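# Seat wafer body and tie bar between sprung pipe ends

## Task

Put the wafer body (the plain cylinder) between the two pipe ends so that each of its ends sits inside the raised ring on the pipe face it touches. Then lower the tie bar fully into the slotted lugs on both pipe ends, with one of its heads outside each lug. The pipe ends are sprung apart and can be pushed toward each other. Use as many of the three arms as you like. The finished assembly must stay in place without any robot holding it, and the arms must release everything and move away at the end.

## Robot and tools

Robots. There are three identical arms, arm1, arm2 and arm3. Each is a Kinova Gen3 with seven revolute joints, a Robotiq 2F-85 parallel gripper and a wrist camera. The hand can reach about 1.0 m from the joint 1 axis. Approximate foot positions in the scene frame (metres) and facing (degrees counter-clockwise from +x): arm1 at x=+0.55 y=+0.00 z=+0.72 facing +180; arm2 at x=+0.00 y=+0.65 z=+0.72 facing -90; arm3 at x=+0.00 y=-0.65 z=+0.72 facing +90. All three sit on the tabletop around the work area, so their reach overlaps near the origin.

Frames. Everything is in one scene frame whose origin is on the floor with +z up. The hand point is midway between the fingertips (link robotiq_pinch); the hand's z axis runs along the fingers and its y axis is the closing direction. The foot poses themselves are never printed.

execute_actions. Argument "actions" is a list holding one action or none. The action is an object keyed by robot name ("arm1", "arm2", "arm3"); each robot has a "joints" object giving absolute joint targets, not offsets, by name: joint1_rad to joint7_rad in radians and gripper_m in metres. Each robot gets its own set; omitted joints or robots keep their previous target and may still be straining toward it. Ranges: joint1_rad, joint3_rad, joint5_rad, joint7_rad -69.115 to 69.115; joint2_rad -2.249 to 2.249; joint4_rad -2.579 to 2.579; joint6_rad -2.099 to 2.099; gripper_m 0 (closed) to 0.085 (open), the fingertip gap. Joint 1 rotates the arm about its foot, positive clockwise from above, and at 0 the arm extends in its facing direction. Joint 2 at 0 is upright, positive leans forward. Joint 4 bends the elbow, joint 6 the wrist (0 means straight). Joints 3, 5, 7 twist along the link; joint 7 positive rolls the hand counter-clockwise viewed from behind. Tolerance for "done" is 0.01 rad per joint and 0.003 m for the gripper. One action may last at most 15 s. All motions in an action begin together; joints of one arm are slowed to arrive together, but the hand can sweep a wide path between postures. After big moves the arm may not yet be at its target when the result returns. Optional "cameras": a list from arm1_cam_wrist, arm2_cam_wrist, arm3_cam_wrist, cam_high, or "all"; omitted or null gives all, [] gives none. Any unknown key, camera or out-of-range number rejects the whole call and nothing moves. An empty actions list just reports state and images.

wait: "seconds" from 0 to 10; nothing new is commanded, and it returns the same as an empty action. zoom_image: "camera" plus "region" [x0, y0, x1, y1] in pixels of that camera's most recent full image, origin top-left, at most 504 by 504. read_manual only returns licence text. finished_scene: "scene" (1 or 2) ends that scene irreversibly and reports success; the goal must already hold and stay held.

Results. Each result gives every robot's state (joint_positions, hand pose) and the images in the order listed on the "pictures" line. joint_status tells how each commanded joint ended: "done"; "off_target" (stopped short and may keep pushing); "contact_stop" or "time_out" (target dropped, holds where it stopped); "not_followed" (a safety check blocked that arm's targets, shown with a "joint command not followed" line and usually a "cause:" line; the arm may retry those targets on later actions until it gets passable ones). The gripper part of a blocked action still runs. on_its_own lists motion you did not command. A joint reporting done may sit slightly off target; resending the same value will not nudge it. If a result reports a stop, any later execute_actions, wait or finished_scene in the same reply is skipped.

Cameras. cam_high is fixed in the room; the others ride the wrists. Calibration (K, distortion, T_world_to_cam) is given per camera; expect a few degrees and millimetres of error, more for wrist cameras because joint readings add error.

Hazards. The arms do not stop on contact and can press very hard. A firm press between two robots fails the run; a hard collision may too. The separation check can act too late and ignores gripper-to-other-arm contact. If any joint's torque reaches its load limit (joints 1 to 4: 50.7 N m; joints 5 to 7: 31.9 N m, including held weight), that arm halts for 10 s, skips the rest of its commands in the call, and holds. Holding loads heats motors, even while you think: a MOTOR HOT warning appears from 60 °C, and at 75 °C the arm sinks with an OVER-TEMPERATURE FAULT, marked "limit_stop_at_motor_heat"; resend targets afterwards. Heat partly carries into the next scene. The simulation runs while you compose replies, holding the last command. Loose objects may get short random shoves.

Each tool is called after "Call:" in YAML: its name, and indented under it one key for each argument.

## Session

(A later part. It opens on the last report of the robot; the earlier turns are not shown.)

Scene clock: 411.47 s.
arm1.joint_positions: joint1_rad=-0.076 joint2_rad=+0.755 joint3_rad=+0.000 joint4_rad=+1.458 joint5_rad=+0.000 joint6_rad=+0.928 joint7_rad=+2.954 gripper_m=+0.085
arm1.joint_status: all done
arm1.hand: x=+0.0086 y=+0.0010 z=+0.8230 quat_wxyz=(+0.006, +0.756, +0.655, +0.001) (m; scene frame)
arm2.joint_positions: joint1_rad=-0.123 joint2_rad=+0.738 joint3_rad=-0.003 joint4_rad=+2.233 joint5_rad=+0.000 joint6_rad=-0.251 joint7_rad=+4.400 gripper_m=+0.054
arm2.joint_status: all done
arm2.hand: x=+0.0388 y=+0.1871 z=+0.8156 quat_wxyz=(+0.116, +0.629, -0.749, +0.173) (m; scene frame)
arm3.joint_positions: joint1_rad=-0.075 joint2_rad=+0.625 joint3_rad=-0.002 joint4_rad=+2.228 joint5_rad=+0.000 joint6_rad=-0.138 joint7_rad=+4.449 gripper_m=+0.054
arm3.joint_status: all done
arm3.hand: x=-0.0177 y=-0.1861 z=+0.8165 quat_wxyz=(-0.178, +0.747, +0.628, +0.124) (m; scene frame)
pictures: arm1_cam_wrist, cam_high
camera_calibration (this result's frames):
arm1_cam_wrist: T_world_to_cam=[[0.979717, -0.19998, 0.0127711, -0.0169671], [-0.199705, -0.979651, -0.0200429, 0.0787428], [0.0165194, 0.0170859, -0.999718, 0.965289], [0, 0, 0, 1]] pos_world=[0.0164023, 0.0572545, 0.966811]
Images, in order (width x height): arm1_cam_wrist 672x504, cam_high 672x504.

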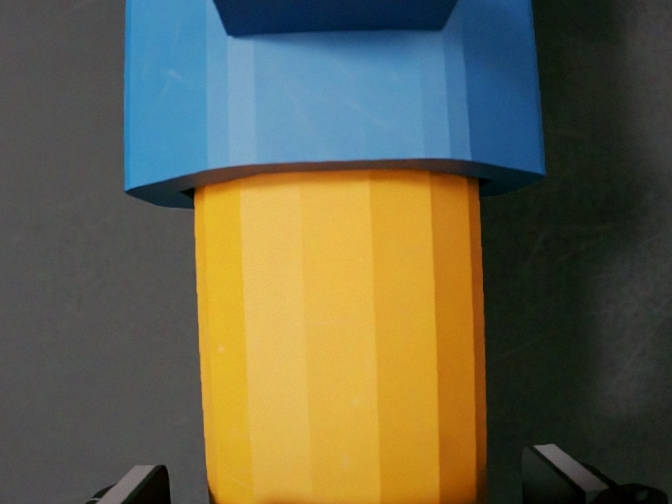

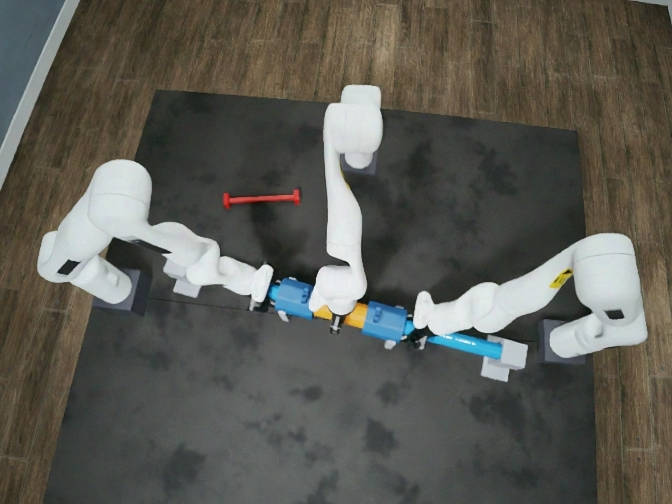

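Call:
execute_actions:
  actions:
    - {"arm1": {"joints": {"joint2_rad": 0.4346, "joint4_rad": 1.5879, "joint6_rad": 1.119, "joint7_rad": 3.264}}}
  cameras: ["arm1_cam_wrist", "cam_high"]

Call:
execute_actions:
  actions:
    - {"arm1": {"joints": {"joint1_rad": 0.8872, "joint2_rad": 0.4506, "joint4_rad": 2.1217, "joint6_rad": 0.5694, "joint7_rad": 4.2292, "gripper_m": 0.04}}}
  cameras: ["arm1_cam_wrist", "cam_high"]

Scene clock: 423.30 s.
arm1.joint_positions: joint1_rad=-0.076 joint2_rad=+0.435 joint3_rad=+0.000 joint4_rad=+1.588 joint5_rad=+0.000 joint6_rad=+1.119 joint7_rad=+3.264 gripper_m=+0.085
arm1.joint_status: all done
arm1.hand: x=+0.0874 y=+0.0056 z=+0.9500 quat_wxyz=(+0.006, +0.645, +0.764, +0.000) (m; scene frame)
arm2.joint_positions: joint1_rad=-0.123 joint2_rad=+0.738 joint3_rad=-0.003 joint4_rad=+2.233 joint5_rad=+0.000 joint6_rad=-0.251 joint7_rad=+4.400 gripper_m=+0.054
arm2.joint_status: not commanded
arm2.hand: x=+0.0388 y=+0.1871 z=+0.8156 quat_wxyz=(+0.116, +0.629, -0.749, +0.173) (m; scene frame)
arm3.joint_positions: joint1_rad=-0.075 joint2_rad=+0.625 joint3_rad=-0.002 joint4_rad=+2.228 joint5_rad=+0.000 joint6_rad=-0.138 joint7_rad=+4.449 gripper_m=+0.054
arm3.joint_status: not commanded
arm3.hand: x=-0.0177 y=-0.1861 z=+0.8165 quat_wxyz=(-0.178, +0.747, +0.628, +0.124) (m; scene frame)
pictures: arm1_cam_wrist, cam_high
camera_calibration (this result's frames):
arm1_cam_wrist: T_world_to_cam=[[0.994047, 0.108433, 0.0105963, -0.0958062], [0.108604, -0.993936, -0.0172008, 0.0719629], [0.00866691, 0.0182492, -0.999796, 1.09168], [0, 0, 0, 1]] pos_world=[0.0779589, 0.0619929, 1.09371]
Images, in order (width x height): arm1_cam_wrist 672x504, cam_high 672x504.

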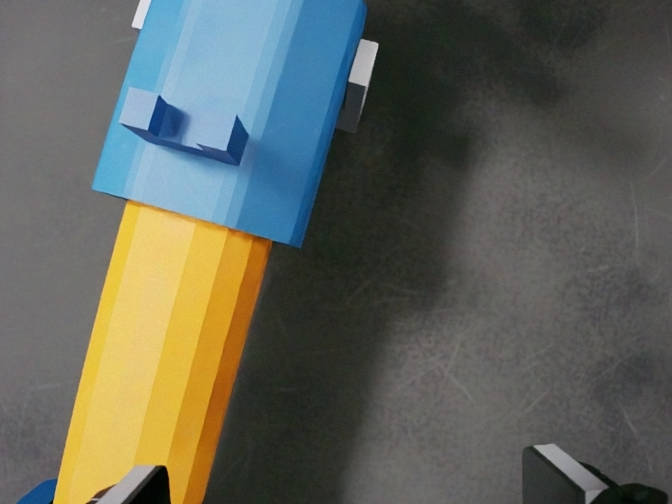

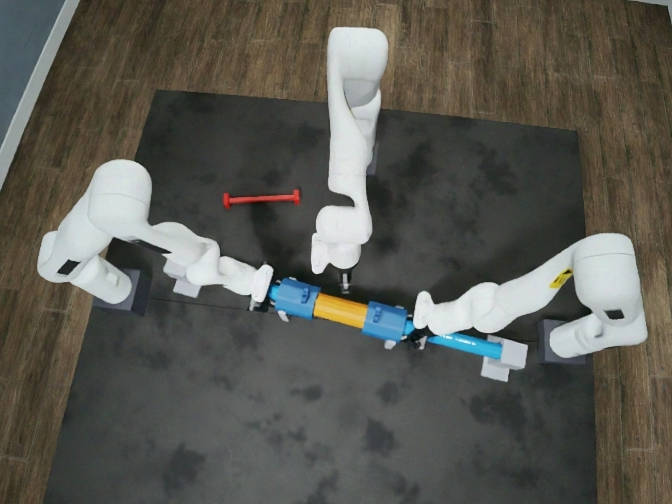

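Scene clock: 425.60 s.
arm1.joint_positions: joint1_rad=+0.887 joint2_rad=+0.451 joint3_rad=+0.000 joint4_rad=+2.122 joint5_rad=+0.000 joint6_rad=+0.569 joint7_rad=+4.229 gripper_m=+0.040
arm1.joint_status: all done
arm1.hand: x=+0.3548 y=+0.2959 z=+0.8198 quat_wxyz=(+0.006, +0.645, +0.764, +0.000) (m; scene frame)
arm2.joint_positions: joint1_rad=-0.123 joint2_rad=+0.738 joint3_rad=-0.003 joint4_rad=+2.233 joint5_rad=+0.000 joint6_rad=-0.251 joint7_rad=+4.400 gripper_m=+0.054
arm2.joint_status: not commanded
arm2.hand: x=+0.0388 y=+0.1871 z=+0.8156 quat_wxyz=(+0.116, +0.629, -0.749, +0.173) (m; scene frame)
arm3.joint_positions: joint1_rad=-0.075 joint2_rad=+0.625 joint3_rad=-0.002 joint4_rad=+2.228 joint5_rad=+0.000 joint6_rad=-0.138 joint7_rad=+4.449 gripper_m=+0.054
arm3.joint_status: not commanded
arm3.hand: x=-0.0177 y=-0.1861 z=+0.8165 quat_wxyz=(-0.178, +0.747, +0.628, +0.124) (m; scene frame)
pictures: arm1_cam_wrist, cam_high
camera_calibration (this result's frames):
arm1_cam_wrist: T_world_to_cam=[[0.993862, 0.110125, 0.0104961, -0.39202], [0.110293, -0.993752, -0.0171058, 0.328541], [0.00854674, 0.0181584, -0.999799, 0.953953], [0, 0, 0, 1]] pos_world=[0.345225, 0.352337, 0.963495]
Images, in order (width x height): arm1_cam_wrist 672x504, cam_high 672x504.

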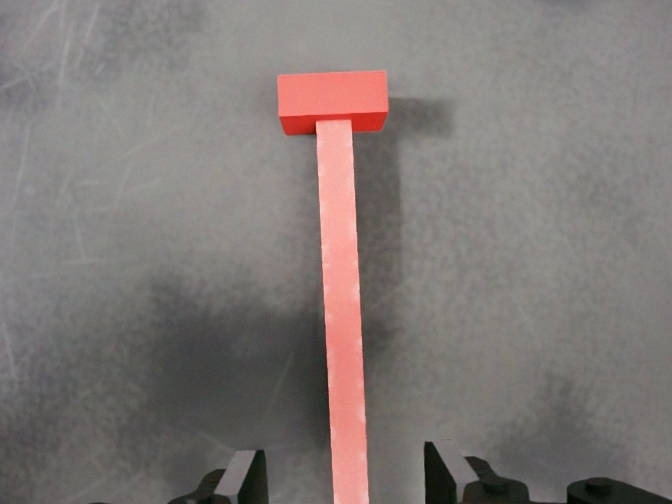

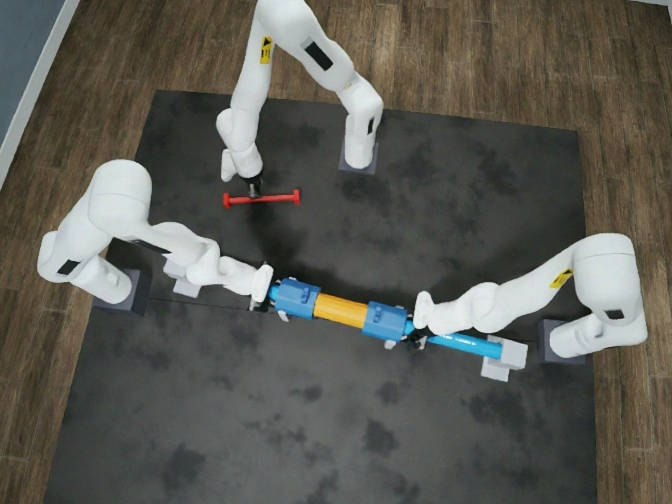

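Call:
execute_actions:
  actions:
    - {"arm1": {"joints": {"joint1_rad": 0.8932, "joint2_rad": 0.6445, "joint4_rad": 2.1749, "joint6_rad": 0.3222, "joint7_rad": 4.2352, "gripper_m": 0.028}}}
  cameras: ["arm1_cam_wrist"]

Scene clock: 444.97 s.
arm1.joint_positions: joint1_rad=+0.893 joint2_rad=+0.644 joint3_rad=+0.000 joint4_rad=+2.175 joint5_rad=+0.000 joint6_rad=+0.322 joint7_rad=+4.235 gripper_m=+0.028
arm1.joint_status: all done
arm1.hand: x=+0.3574 y=+0.2963 z=+0.7441 quat_wxyz=(+0.006, +0.645, +0.764, +0.000) (m; scene frame)
arm2.joint_positions: joint1_rad=-0.123 joint2_rad=+0.738 joint3_rad=-0.003 joint4_rad=+2.233 joint5_rad=+0.000 joint6_rad=-0.251 joint7_rad=+4.400 gripper_m=+0.054
arm2.joint_status: not commanded
arm2.hand: x=+0.0388 y=+0.1871 z=+0.8156 quat_wxyz=(+0.116, +0.629, -0.749, +0.173) (m; scene frame)
arm3.joint_positions: joint1_rad=-0.075 joint2_rad=+0.625 joint3_rad=-0.002 joint4_rad=+2.228 joint5_rad=+0.000 joint6_rad=-0.138 joint7_rad=+4.449 gripper_m=+0.054
arm3.joint_status: not commanded
arm3.hand: x=-0.0177 y=-0.1861 z=+0.8165 quat_wxyz=(-0.178, +0.747, +0.628, +0.124) (m; scene frame)
pictures: arm1_cam_wrist
camera_calibration (this result's frames):
arm1_cam_wrist: T_world_to_cam=[[0.993885, 0.109938, 0.0103169, -0.393725], [0.110106, -0.993768, -0.0173965, 0.327645], [0.00834008, 0.018426, -0.999795, 0.878223], [0, 0, 0, 1]] pos_world=[0.347918, 0.352706, 0.887805]
Images, in order (width x height): arm1_cam_wrist 672x504.

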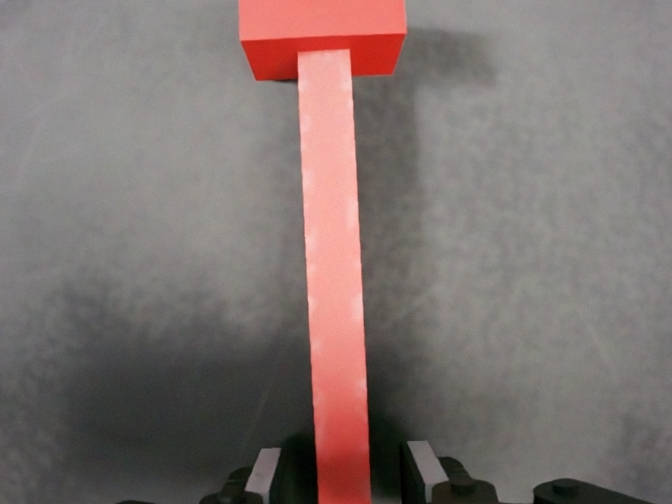

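Call:
execute_actions:
  actions:
    - {"arm1": {"joints": {"gripper_m": 0.0}}}
  cameras: ["arm1_cam_wrist"]

Scene clock: 448.33 s.
arm1.joint_positions: joint1_rad=+0.893 joint2_rad=+0.644 joint3_rad=+0.000 joint4_rad=+2.175 joint5_rad=+0.000 joint6_rad=+0.323 joint7_rad=+4.235 gripper_m=+0.009
arm1.joint_status: gripper_m off_target (ended at +0.009, target +0.000)
arm1.hand: x=+0.3574 y=+0.2964 z=+0.7443 quat_wxyz=(+0.006, +0.645, +0.764, +0.000) (m; scene frame)
arm2.joint_positions: joint1_rad=-0.123 joint2_rad=+0.738 joint3_rad=-0.003 joint4_rad=+2.233 joint5_rad=+0.000 joint6_rad=-0.251 joint7_rad=+4.400 gripper_m=+0.054
arm2.joint_status: not commanded
arm2.hand: x=+0.0388 y=+0.1871 z=+0.8156 quat_wxyz=(+0.116, +0.629, -0.749, +0.173) (m; scene frame)
arm3.joint_positions: joint1_rad=-0.075 joint2_rad=+0.625 joint3_rad=-0.002 joint4_rad=+2.228 joint5_rad=+0.000 joint6_rad=-0.138 joint7_rad=+4.449 gripper_m=+0.054
arm3.joint_status: not commanded
arm3.hand: x=-0.0177 y=-0.1861 z=+0.8165 quat_wxyz=(-0.178, +0.747, +0.628, +0.124) (m; scene frame)
pictures: arm1_cam_wrist
camera_calibration (this result's frames):
arm1_cam_wrist: T_world_to_cam=[[0.993903, 0.109791, 0.010115, -0.393508], [0.109958, -0.993779, -0.0176729, 0.327966], [0.00811177, 0.0186774, -0.999793, 0.878467], [0, 0, 0, 1]] pos_world=[0.347921, 0.352723, 0.888061]
Images, in order (width x height): arm1_cam_wrist 672x504.

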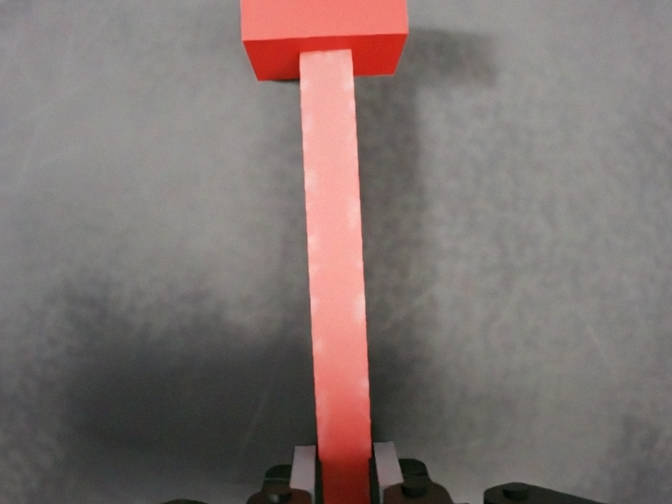

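Call:
execute_actions:
  actions:
    - {"arm1": {"joints": {"joint1_rad": -0.1282, "joint2_rad": 0.396, "joint4_rad": 1.7245, "joint6_rad": 1.0211, "joint7_rad": 2.8938}}}
  cameras: ["arm1_cam_wrist"]

Call:
execute_actions:
  actions:
    - {"arm1": {"joints": {"joint1_rad": -0.078, "joint2_rad": 0.634, "joint4_rad": 1.3349, "joint6_rad": 1.1727, "joint7_rad": 2.944}}}

Scene clock: 503.27 s.
arm1.joint_positions: joint1_rad=-0.128 joint2_rad=+0.397 joint3_rad=+0.000 joint4_rad=+1.725 joint5_rad=+0.000 joint6_rad=+1.021 joint7_rad=+2.894 gripper_m=+0.009
arm1.joint_status: all done
arm1.hand: x=+0.1179 y=-0.0154 z=+0.9295 quat_wxyz=(+0.006, +0.758, +0.652, +0.001) (m; scene frame)
arm2.joint_positions: joint1_rad=-0.123 joint2_rad=+0.738 joint3_rad=-0.003 joint4_rad=+2.233 joint5_rad=+0.000 joint6_rad=-0.251 joint7_rad=+4.400 gripper_m=+0.054
arm2.joint_status: not commanded
arm2.hand: x=+0.0388 y=+0.1871 z=+0.8156 quat_wxyz=(+0.116, +0.629, -0.749, +0.173) (m; scene frame)
arm3.joint_positions: joint1_rad=-0.075 joint2_rad=+0.625 joint3_rad=-0.002 joint4_rad=+2.228 joint5_rad=+0.000 joint6_rad=-0.138 joint7_rad=+4.449 gripper_m=+0.054
arm3.joint_status: not commanded
arm3.hand: x=-0.0177 y=-0.1861 z=+0.8165 quat_wxyz=(-0.178, +0.747, +0.628, +0.124) (m; scene frame)
pictures: arm1_cam_wrist
camera_calibration (this result's frames):
arm1_cam_wrist: T_world_to_cam=[[0.977917, -0.208514, 0.0141598, -0.129898], [-0.208207, -0.977869, -0.0205403, 0.0881701], [0.0181294, 0.0171385, -0.999689, 1.07008], [0, 0, 0, 1]] pos_world=[0.125987, 0.0407935, 1.0734]
Images, in order (width x height): arm1_cam_wrist 672x504.

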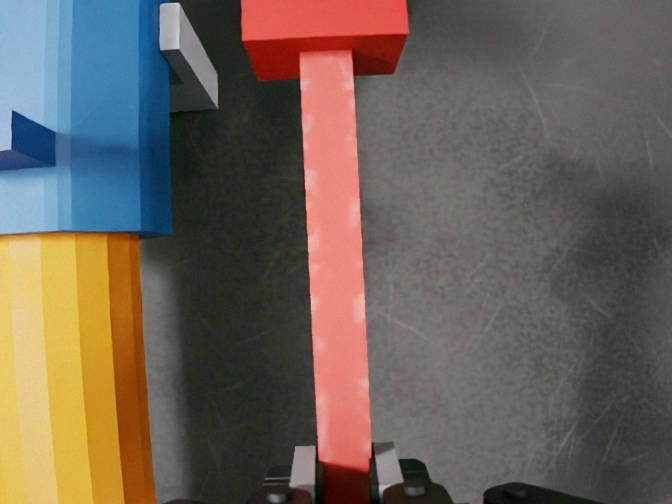

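Scene clock: 504.80 s.
arm1.joint_positions: joint1_rad=-0.078 joint2_rad=+0.635 joint3_rad=+0.000 joint4_rad=+1.336 joint5_rad=+0.000 joint6_rad=+1.173 joint7_rad=+2.944 gripper_m=+0.009
arm1.joint_status: all done
arm1.hand: x=+0.0091 y=+0.0009 z=+0.9215 quat_wxyz=(+0.006, +0.758, +0.652, +0.001) (m; scene frame)
arm2.joint_positions: joint1_rad=-0.123 joint2_rad=+0.738 joint3_rad=-0.003 joint4_rad=+2.233 joint5_rad=+0.000 joint6_rad=-0.251 joint7_rad=+4.400 gripper_m=+0.054
arm2.joint_status: not commanded
arm2.hand: x=+0.0388 y=+0.1871 z=+0.8156 quat_wxyz=(+0.116, +0.629, -0.749, +0.173) (m; scene frame)
arm3.joint_positions: joint1_rad=-0.075 joint2_rad=+0.625 joint3_rad=-0.002 joint4_rad=+2.228 joint5_rad=+0.000 joint6_rad=-0.138 joint7_rad=+4.449 gripper_m=+0.054
arm3.joint_status: not commanded
arm3.hand: x=-0.0177 y=-0.1861 z=+0.8165 quat_wxyz=(-0.178, +0.747, +0.628, +0.124) (m; scene frame)
pictures: arm1_cam_wrist, arm2_cam_wrist, arm3_cam_wrist, cam_high
camera_calibration (this result's frames):
arm1_cam_wrist: T_world_to_cam=[[0.97797, -0.208258, 0.014277, -0.0201084], [-0.207949, -0.977925, -0.0205042, 0.0813056], [0.018232, 0.0170836, -0.999688, 1.06371], [0, 0, 0, 1]] pos_world=[0.0171794, 0.0571511, 1.06533]
arm2_cam_wrist: T_world_to_cam=[[-0.97386, 0.170219, -0.150404, 0.131702], [0.217935, 0.886845, -0.407444, 0.217551], [0.0640307, -0.429572, -0.90076, 0.957362], [0, 0, 0, 1]] pos_world=[0.0195471, 0.195904, 0.970802]
arm3_cam_wrist: T_world_to_cam=[[0.981528, -0.130507, -0.139897, 0.110515], [-0.175121, -0.907315, -0.382247, 0.193239], [-0.0770448, 0.399685, -0.913409, 0.965505], [0, 0, 0, 1]] pos_world=[-0.00024639, -0.196146, 0.971227]
Images, in order (width x height): arm1_cam_wrist 672x504, arm2_cam_wrist 672x504, arm3_cam_wrist 672x504, cam_high 672x504.

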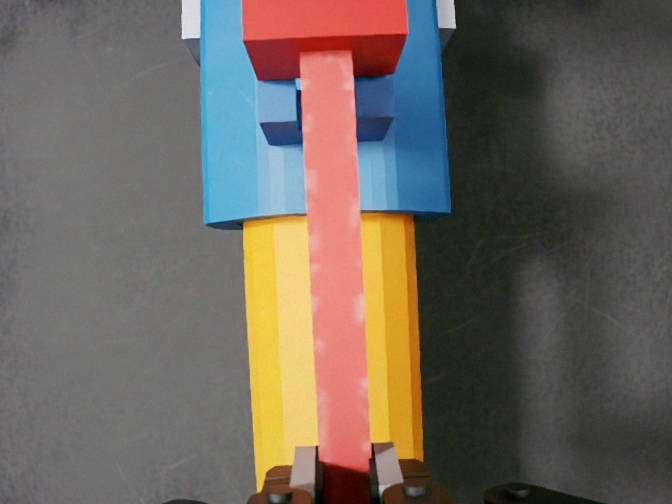

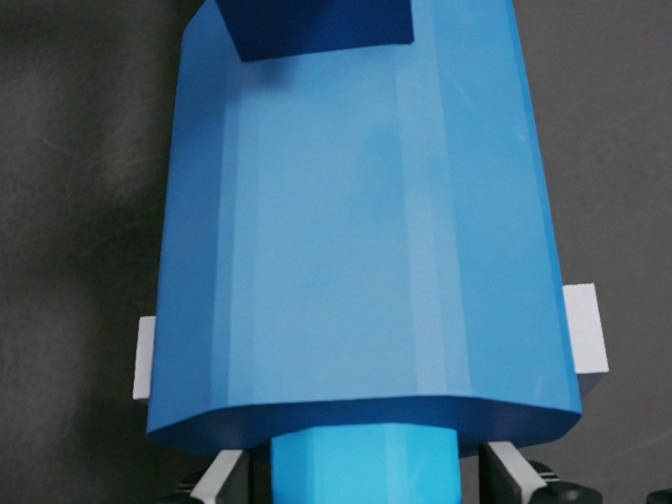

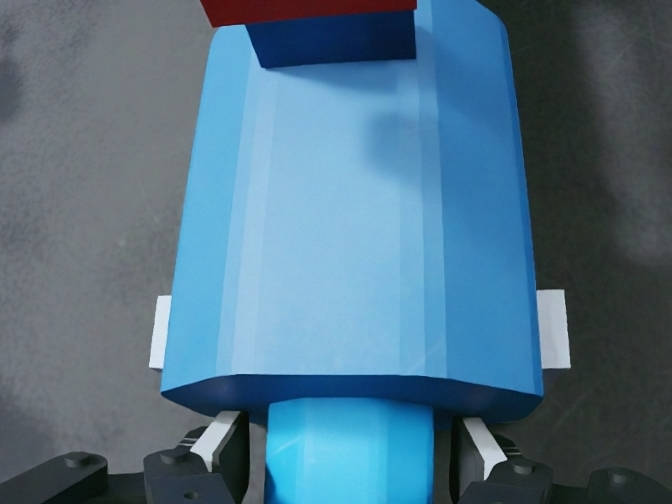

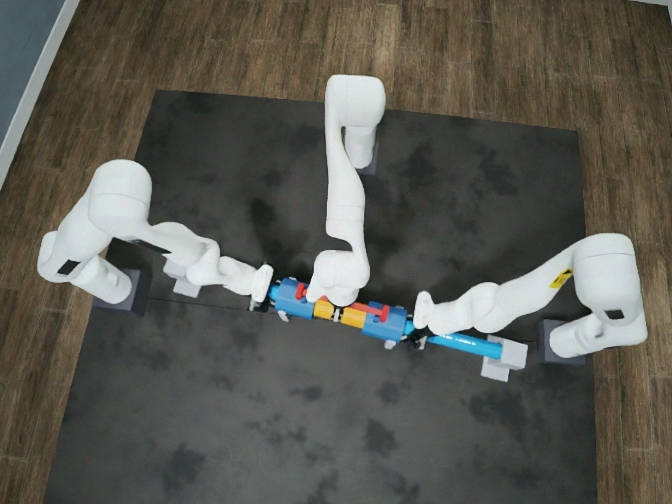

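Call:
zoom_image:
  camera: "arm1_cam_wrist"
  region: [236, 30, 416, 160]

Call:
zoom_image:
  camera: "cam_high"
  region: [360, 295, 410, 335]

Call:
zoom_image:
  camera: "cam_high"
  region: [280, 275, 330, 315]

Region (236, 30, 416, 160) of arm1_cam_wrist's 672x504 image, scaled by 2.800.

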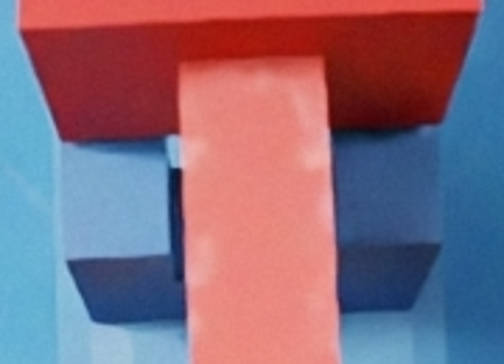

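Region (360, 295, 410, 335) of cam_high's 672x504 image, scaled by 10.080, with more detail than that image has; it fills the top 403 rows of this view, and the rest is white.

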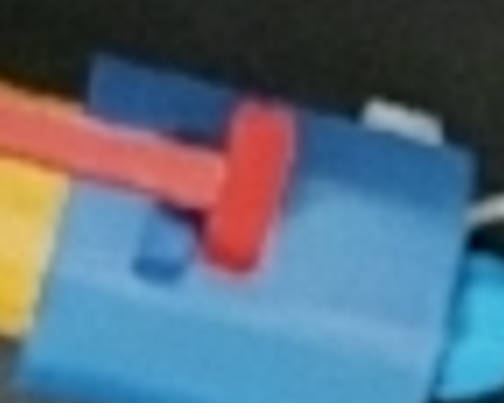

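Region (280, 275, 330, 315) of cam_high's 672x504 image, scaled by 10.080, with more detail than that image has; it fills the top 403 rows of this view, and the rest is white.

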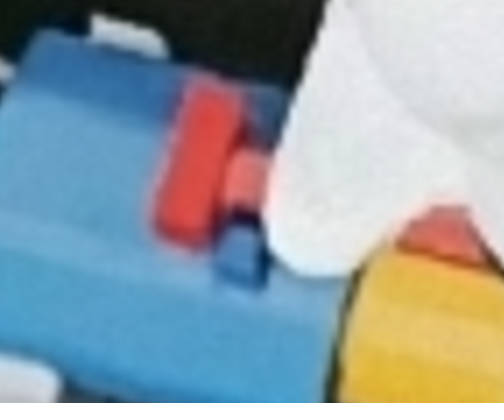

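Call:
execute_actions:
  actions:
    - {"arm1": {"joints": {"joint1_rad": -0.0747, "joint2_rad": 0.636, "joint4_rad": 1.338, "joint6_rad": 1.1676, "joint7_rad": 2.9473}}}

Call:
zoom_image:
  camera: "arm1_cam_wrist"
  region: [236, 30, 416, 160]

Call:
zoom_image:
  camera: "cam_high"
  region: [360, 295, 410, 335]

Call:
zoom_image:
  camera: "cam_high"
  region: [280, 275, 330, 315]

Scene clock: 532.50 s.
arm1.joint_positions: joint1_rad=-0.075 joint2_rad=+0.637 joint3_rad=+0.000 joint4_rad=+1.339 joint5_rad=+0.000 joint6_rad=+1.168 joint7_rad=+2.947 gripper_m=+0.009
arm1.joint_status: all done
arm1.hand: x=+0.0091 y=+0.0027 z=+0.9194 quat_wxyz=(+0.006, +0.758, +0.652, +0.002) (m; scene frame)
arm2.joint_positions: joint1_rad=-0.123 joint2_rad=+0.738 joint3_rad=-0.003 joint4_rad=+2.233 joint5_rad=+0.000 joint6_rad=-0.251 joint7_rad=+4.400 gripper_m=+0.054
arm2.joint_status: not commanded
arm2.hand: x=+0.0388 y=+0.1871 z=+0.8156 quat_wxyz=(+0.116, +0.629, -0.749, +0.173) (m; scene frame)
arm3.joint_positions: joint1_rad=-0.075 joint2_rad=+0.625 joint3_rad=-0.002 joint4_rad=+2.228 joint5_rad=+0.000 joint6_rad=-0.138 joint7_rad=+4.449 gripper_m=+0.054
arm3.joint_status: not commanded
arm3.hand: x=-0.0177 y=-0.1861 z=+0.8165 quat_wxyz=(-0.178, +0.747, +0.628, +0.124) (m; scene frame)
pictures: arm1_cam_wrist, arm2_cam_wrist, arm3_cam_wrist, cam_high
camera_calibration (this result's frames):
arm1_cam_wrist: T_world_to_cam=[[0.977969, -0.208251, 0.0144126, -0.0198132], [-0.20794, -0.977926, -0.0205274, 0.0829979], [0.0183694, 0.0170782, -0.999685, 1.0616], [0, 0, 0, 1]] pos_world=[0.0171343, 0.0589094, 1.06326]
arm2_cam_wrist: T_world_to_cam=[[-0.973861, 0.170218, -0.150404, 0.131702], [0.217935, 0.886845, -0.407444, 0.217551], [0.0640308, -0.429572, -0.90076, 0.957362], [0, 0, 0, 1]] pos_world=[0.0195472, 0.195904, 0.970802]
arm3_cam_wrist: T_world_to_cam=[[0.981528, -0.130507, -0.139897, 0.110515], [-0.175121, -0.907314, -0.382247, 0.193239], [-0.0770447, 0.399685, -0.913409, 0.965505], [0, 0, 0, 1]] pos_world=[-0.000246361, -0.196146, 0.971227]
Images, in order (width x height): arm1_cam_wrist 672x504, arm2_cam_wrist 672x504, arm3_cam_wrist 672x504, cam_high 672x504.

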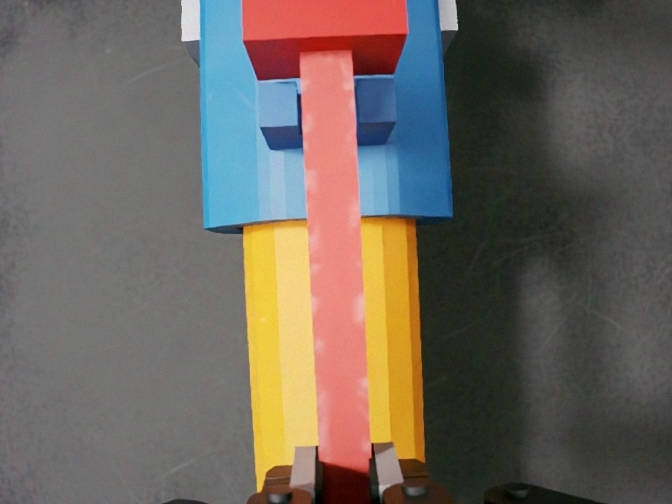

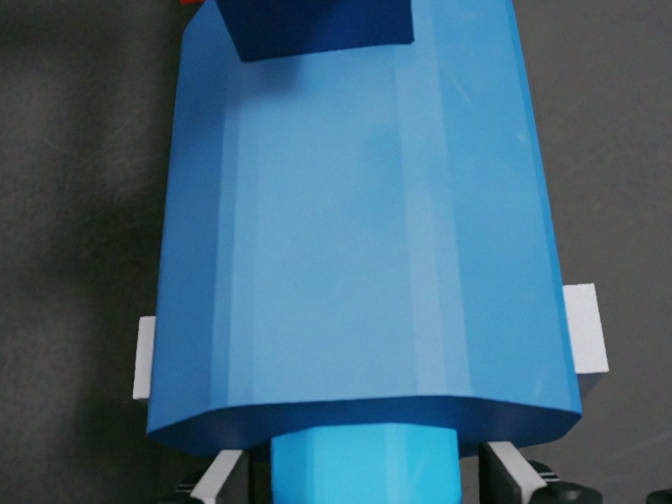

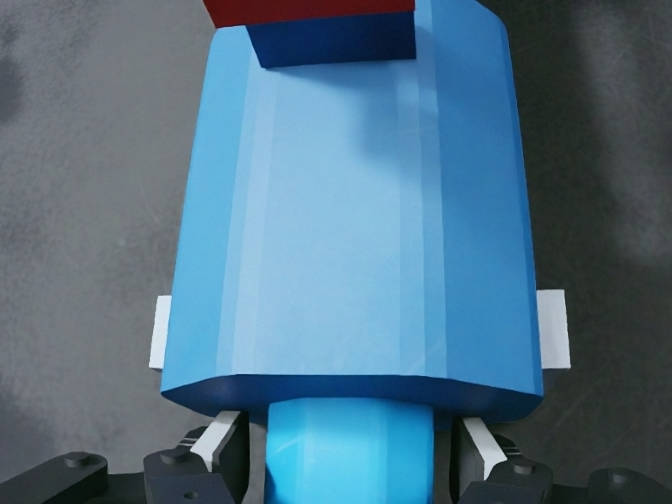

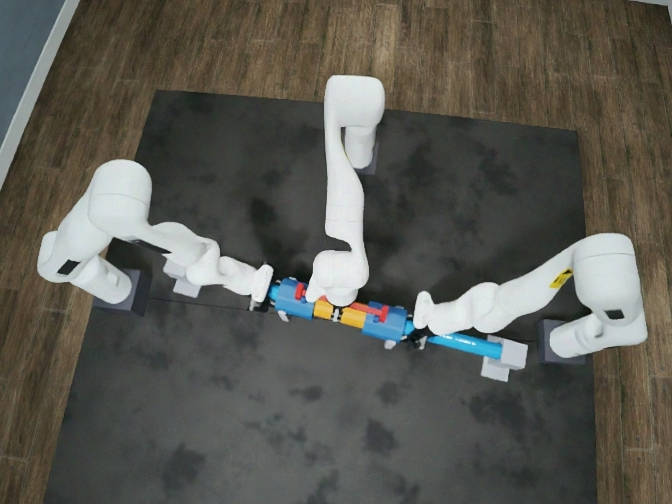

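Region (236, 30, 416, 160) of arm1_cam_wrist's 672x504 image, scaled by 2.800.

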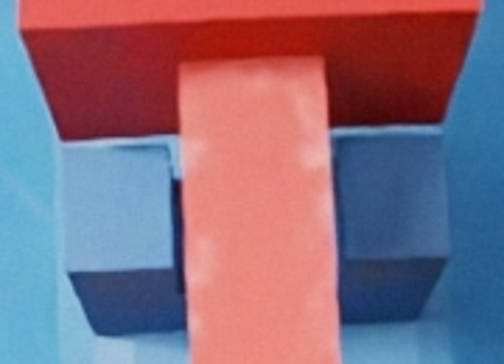

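Region (360, 295, 410, 335) of cam_high's 672x504 image, scaled by 10.080, with more detail than that image has; it fills the top 403 rows of this view, and the rest is white.

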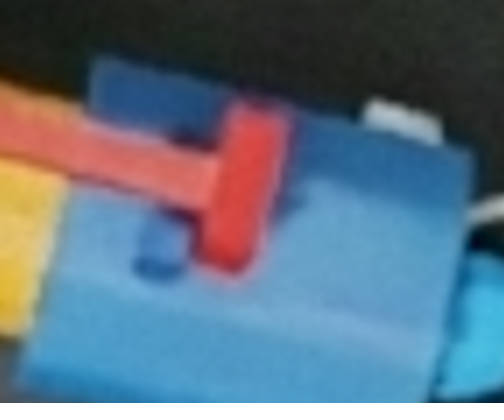

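Region (280, 275, 330, 315) of cam_high's 672x504 image, scaled by 10.080, with more detail than that image has; it fills the top 403 rows of this view, and the rest is white.

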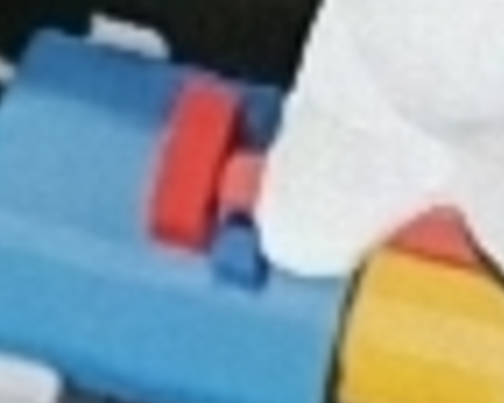

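Call:
execute_actions:
  actions:
    - {"arm1": {"joints": {"joint1_rad": -0.0738, "joint2_rad": 0.6582, "joint4_rad": 1.3713, "joint6_rad": 1.1121, "joint7_rad": 2.9482}}}

Scene clock: 549.97 s.
arm1.joint_positions: joint1_rad=-0.074 joint2_rad=+0.659 joint3_rad=+0.000 joint4_rad=+1.372 joint5_rad=+0.000 joint6_rad=+1.112 joint7_rad=+2.948 gripper_m=+0.009
arm1.joint_status: all done
arm1.hand: x=+0.0091 y=+0.0030 z=+0.8981 quat_wxyz=(+0.006, +0.758, +0.652, +0.001) (m; scene frame)
arm2.joint_positions: joint1_rad=-0.123 joint2_rad=+0.738 joint3_rad=-0.003 joint4_rad=+2.233 joint5_rad=+0.000 joint6_rad=-0.251 joint7_rad=+4.400 gripper_m=+0.054
arm2.joint_status: not commanded
arm2.hand: x=+0.0388 y=+0.1871 z=+0.8156 quat_wxyz=(+0.116, +0.629, -0.749, +0.173) (m; scene frame)
arm3.joint_positions: joint1_rad=-0.075 joint2_rad=+0.625 joint3_rad=-0.002 joint4_rad=+2.228 joint5_rad=+0.000 joint6_rad=-0.138 joint7_rad=+4.449 gripper_m=+0.054
arm3.joint_status: not commanded
arm3.hand: x=-0.0177 y=-0.1861 z=+0.8165 quat_wxyz=(-0.178, +0.747, +0.628, +0.124) (m; scene frame)
pictures: arm1_cam_wrist, arm2_cam_wrist, arm3_cam_wrist, cam_high
camera_calibration (this result's frames):
arm1_cam_wrist: T_world_to_cam=[[0.977972, -0.208263, 0.0140448, -0.0190873], [-0.207961, -0.977925, -0.0203471, 0.0826794], [0.0179723, 0.0169782, -0.999694, 1.04034], [0, 0, 0, 1]] pos_world=[0.0171636, 0.0592161, 1.04197]
arm2_cam_wrist: T_world_to_cam=[[-0.97386, 0.170219, -0.150404, 0.131702], [0.217936, 0.886845, -0.407444, 0.217551], [0.0640306, -0.429572, -0.90076, 0.957362], [0, 0, 0, 1]] pos_world=[0.019547, 0.195904, 0.970802]
arm3_cam_wrist: T_world_to_cam=[[0.981528, -0.130506, -0.139897, 0.110515], [-0.17512, -0.907315, -0.382247, 0.193239], [-0.0770449, 0.399685, -0.913409, 0.965505], [0, 0, 0, 1]] pos_world=[-0.000246629, -0.196146, 0.971227]
Images, in order (width x height): arm1_cam_wrist 672x504, arm2_cam_wrist 672x504, arm3_cam_wrist 672x504, cam_high 672x504.

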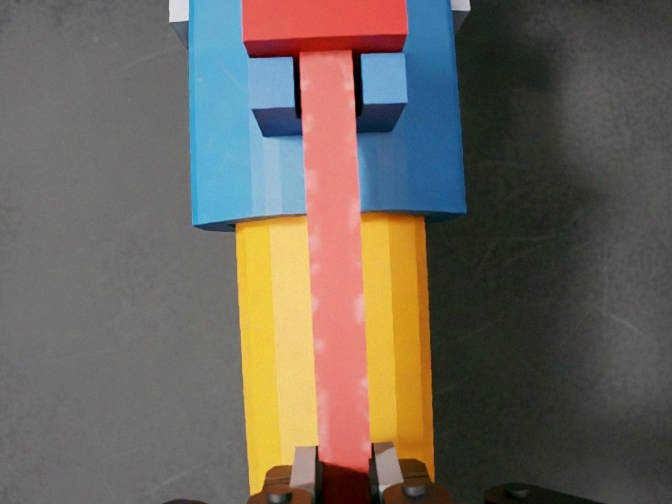

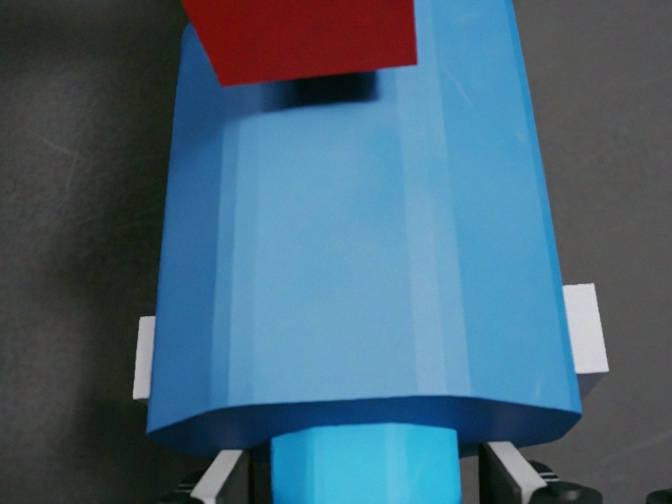

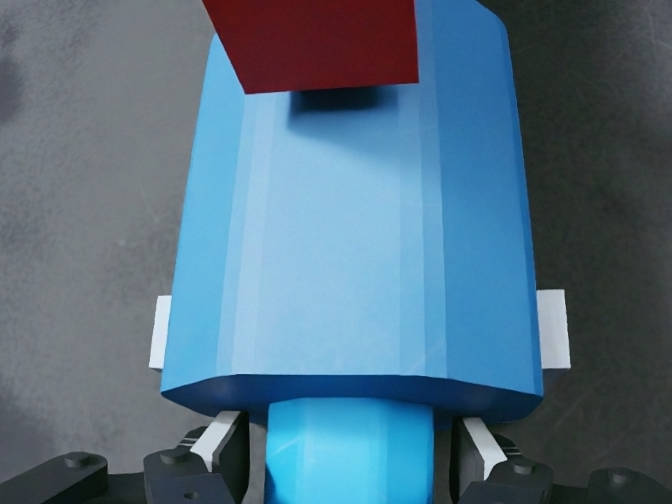

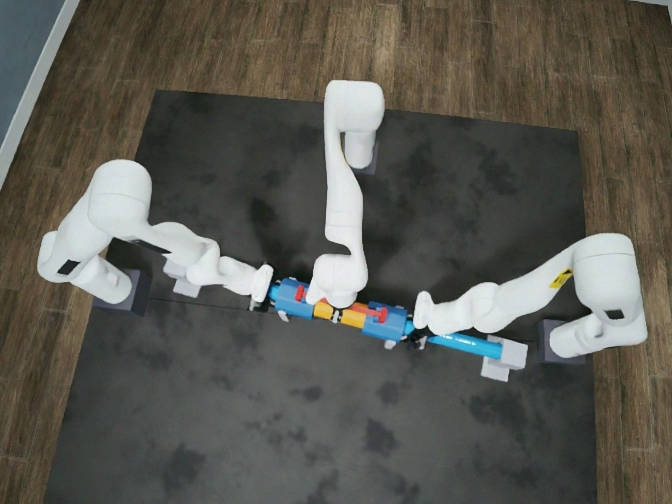

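Call:
execute_actions:
  actions:
    - {"arm1": {"joints": {"joint2_rad": 0.6594, "joint4_rad": 1.373, "joint6_rad": 1.1092, "gripper_m": 0.035}}}

Scene clock: 554.37 s.
arm1.joint_positions: joint1_rad=-0.074 joint2_rad=+0.659 joint3_rad=+0.000 joint4_rad=+1.373 joint5_rad=+0.000 joint6_rad=+1.109 joint7_rad=+2.948 gripper_m=+0.035
arm1.joint_status: all done
arm1.hand: x=+0.0088 y=+0.0030 z=+0.8976 quat_wxyz=(+0.006, +0.758, +0.652, +0.001) (m; scene frame)
arm2.joint_positions: joint1_rad=-0.123 joint2_rad=+0.738 joint3_rad=-0.003 joint4_rad=+2.233 joint5_rad=+0.000 joint6_rad=-0.252 joint7_rad=+4.400 gripper_m=+0.054
arm2.joint_status: not commanded
arm2.hand: x=+0.0388 y=+0.1871 z=+0.8156 quat_wxyz=(+0.116, +0.629, -0.749, +0.173) (m; scene frame)
arm3.joint_positions: joint1_rad=-0.075 joint2_rad=+0.625 joint3_rad=-0.002 joint4_rad=+2.228 joint5_rad=+0.000 joint6_rad=-0.138 joint7_rad=+4.449 gripper_m=+0.054
arm3.joint_status: not commanded
arm3.hand: x=-0.0177 y=-0.1861 z=+0.8165 quat_wxyz=(-0.178, +0.747, +0.628, +0.124) (m; scene frame)
pictures: arm1_cam_wrist, arm2_cam_wrist, arm3_cam_wrist, cam_high
camera_calibration (this result's frames):
arm1_cam_wrist: T_world_to_cam=[[0.977982, -0.2083, 0.0127197, -0.0175737], [-0.208025, -0.977917, -0.020104, 0.0824109], [0.0166265, 0.0170153, -0.999717, 1.03984], [0, 0, 0, 1]] pos_world=[0.0170415, 0.0592372, 1.04142]
arm2_cam_wrist: T_world_to_cam=[[-0.973866, 0.170191, -0.150402, 0.131713], [0.21791, 0.886849, -0.407448, 0.217556], [0.0640395, -0.429574, -0.900758, 0.957356], [0, 0, 0, 1]] pos_world=[0.0195543, 0.195899, 0.970799]
arm3_cam_wrist: T_world_to_cam=[[0.981527, -0.13051, -0.139897, 0.110514], [-0.175123, -0.907316, -0.382243, 0.193232], [-0.0770443, 0.399681, -0.913411, 0.965507], [0, 0, 0, 1]] pos_world=[-0.000245927, -0.196149, 0.971227]
Images, in order (width x height): arm1_cam_wrist 672x504, arm2_cam_wrist 672x504, arm3_cam_wrist 672x504, cam_high 672x504.

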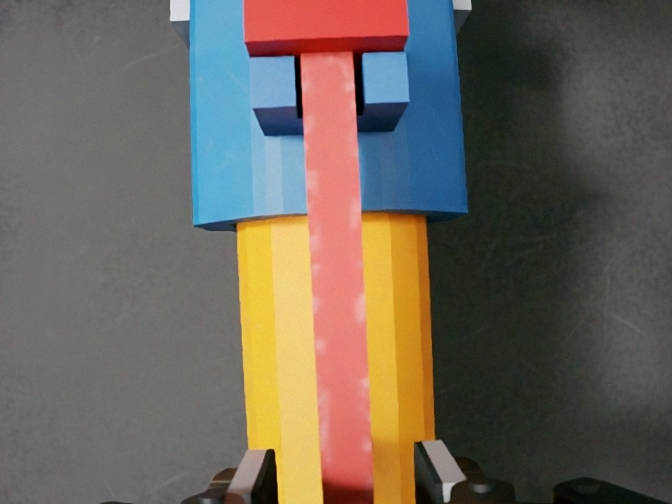

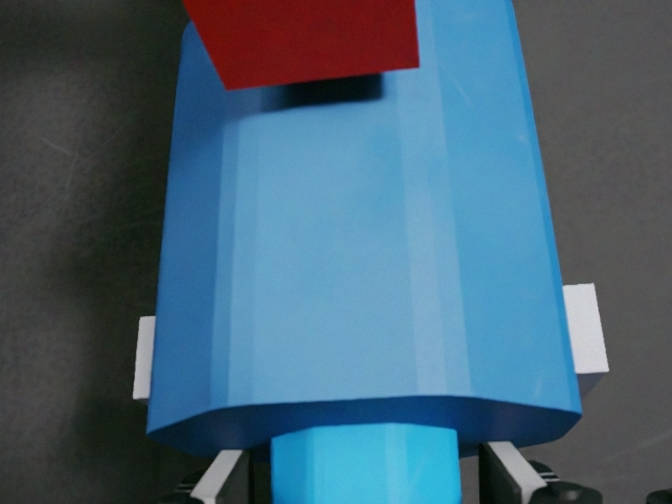

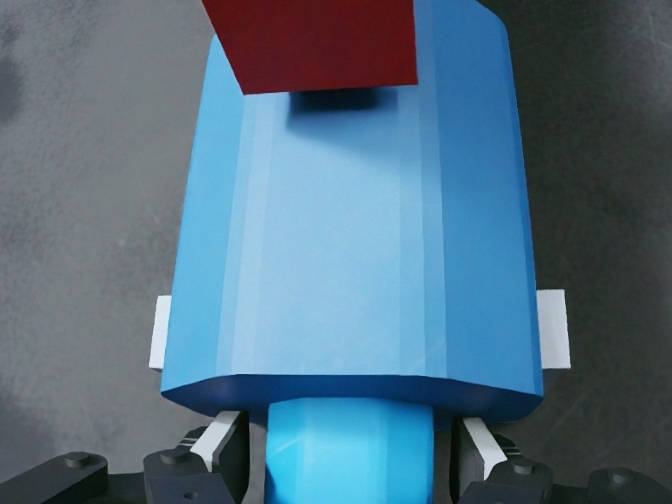

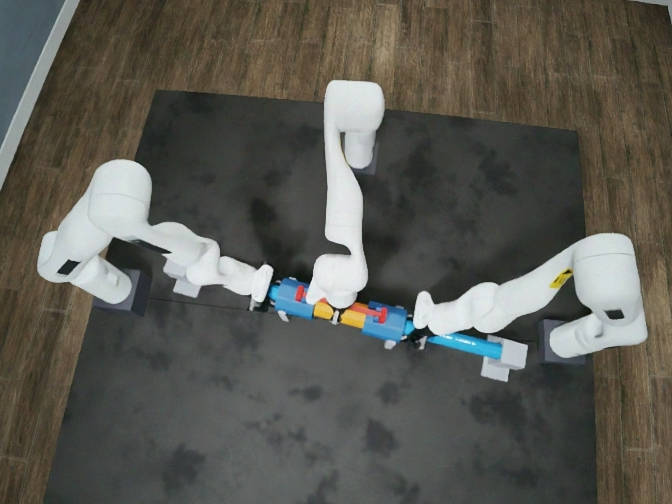

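Call:
execute_actions:
  actions:
    - {"arm1": {"joints": {"joint2_rad": 0.05, "joint4_rad": 1.55, "joint6_rad": 1.5, "gripper_m": 0.05}}, "arm2": {"joints": {"joint2_rad": -0.05, "joint4_rad": 2.45, "joint6_rad": 0.5}}, "arm3": {"joints": {"joint2_rad": -0.16, "joint4_rad": 2.38, "joint6_rad": 0.62}}}

Call:
zoom_image:
  camera: "cam_high"
  region: [260, 265, 430, 355]

Scene clock: 591.20 s.
arm1.joint_positions: joint1_rad=-0.074 joint2_rad=+0.050 joint3_rad=+0.000 joint4_rad=+1.550 joint5_rad=+0.000 joint6_rad=+1.500 joint7_rad=+2.948 gripper_m=+0.050
arm1.joint_status: all done
arm1.hand: x=+0.1977 y=+0.0129 z=+1.1179 quat_wxyz=(-0.007, +0.758, +0.652, -0.015) (m; scene frame)
arm2.joint_positions: joint1_rad=-0.121 joint2_rad=-0.050 joint3_rad=+0.000 joint4_rad=+2.450 joint5_rad=+0.000 joint6_rad=+0.500 joint7_rad=+4.400 gripper_m=+0.054
arm2.joint_status: all done
arm2.hand: x=+0.0129 y=+0.3831 z=+0.9849 quat_wxyz=(+0.070, +0.637, -0.762, +0.096) (m; scene frame)
arm3.joint_positions: joint1_rad=-0.073 joint2_rad=-0.160 joint3_rad=+0.000 joint4_rad=+2.380 joint5_rad=+0.000 joint6_rad=+0.620 joint7_rad=+4.450 gripper_m=+0.054
arm3.joint_status: all done
arm3.hand: x=+0.0006 y=-0.3755 z=+0.9860 quat_wxyz=(-0.127, +0.757, +0.635, +0.089) (m; scene frame)
pictures: arm1_cam_wrist, arm2_cam_wrist, arm3_cam_wrist, cam_high
camera_calibration (this result's frames):
arm1_cam_wrist: T_world_to_cam=[[0.977605, -0.208639, -0.0275244, -0.158032], [-0.20897, -0.977874, -0.0097066, 0.124328], [-0.0248902, 0.015241, -0.999574, 1.2649], [0, 0, 0, 1]] pos_world=[0.211958, 0.0693271, 1.26122]
arm2_cam_wrist: T_world_to_cam=[[-0.975718, 0.198752, -0.0920434, 0.0302126], [0.215816, 0.944118, -0.249126, -0.0595213], [0.0373856, -0.262941, -0.964087, 1.19461], [0, 0, 0, 1]] pos_world=[-0.00233653, 0.364302, 1.13966]
arm3_cam_wrist: T_world_to_cam=[[0.982631, -0.149072, -0.110515, 0.05562], [-0.173991, -0.947189, -0.269372, -0.0368604], [-0.0645225, 0.283921, -0.956674, 1.19667], [0, 0, 0, 1]] pos_world=[0.0161449, -0.366383, 1.14104]
Images, in order (width x height): arm1_cam_wrist 672x504, arm2_cam_wrist 672x504, arm3_cam_wrist 672x504, cam_high 672x504.

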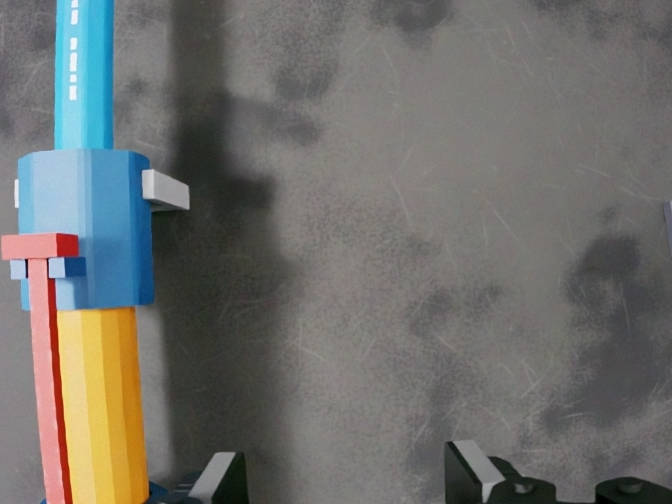

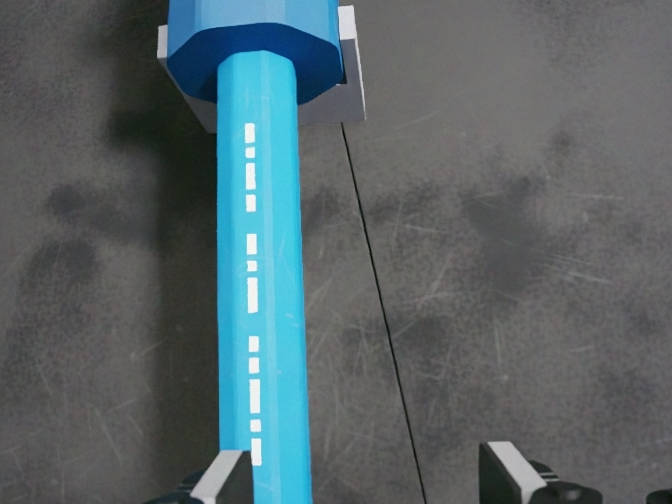

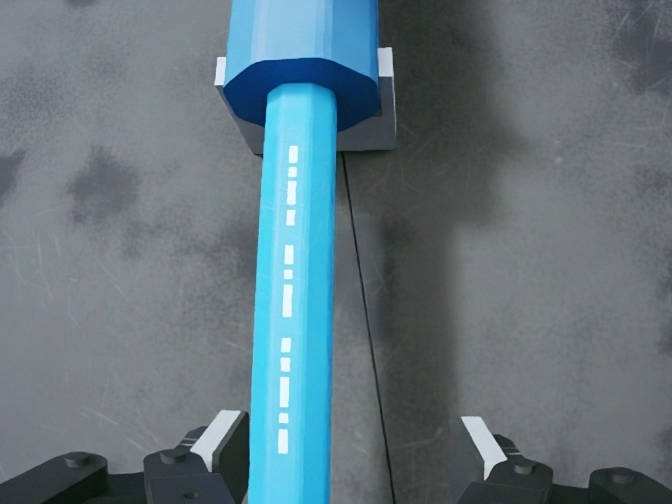

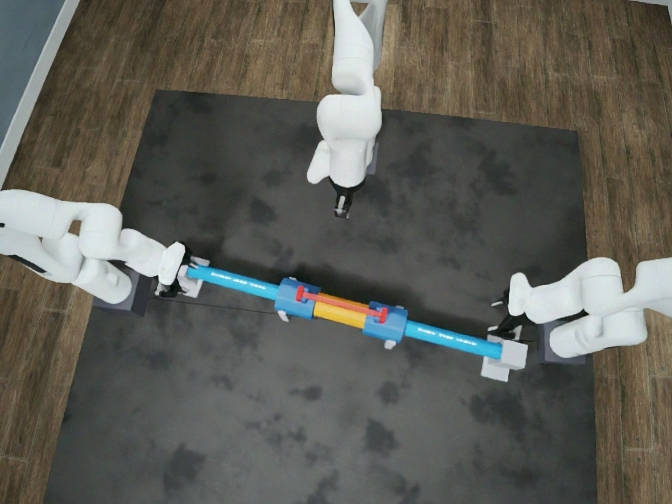

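Region (260, 265, 430, 355) of cam_high's 672x504 image, scaled by 2.965, with more detail than that image has; it fills the top 267 rows of this view, and the rest is white.

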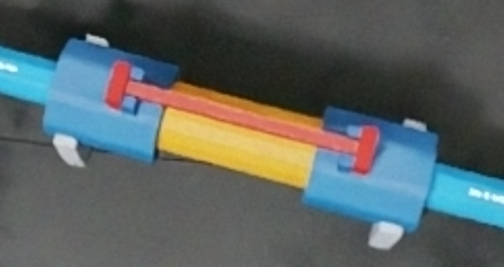

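The assembly holds on its own, and all three arms are clear.

Call:
finished_scene:
  scene: 2

The scene is finished: the task was done.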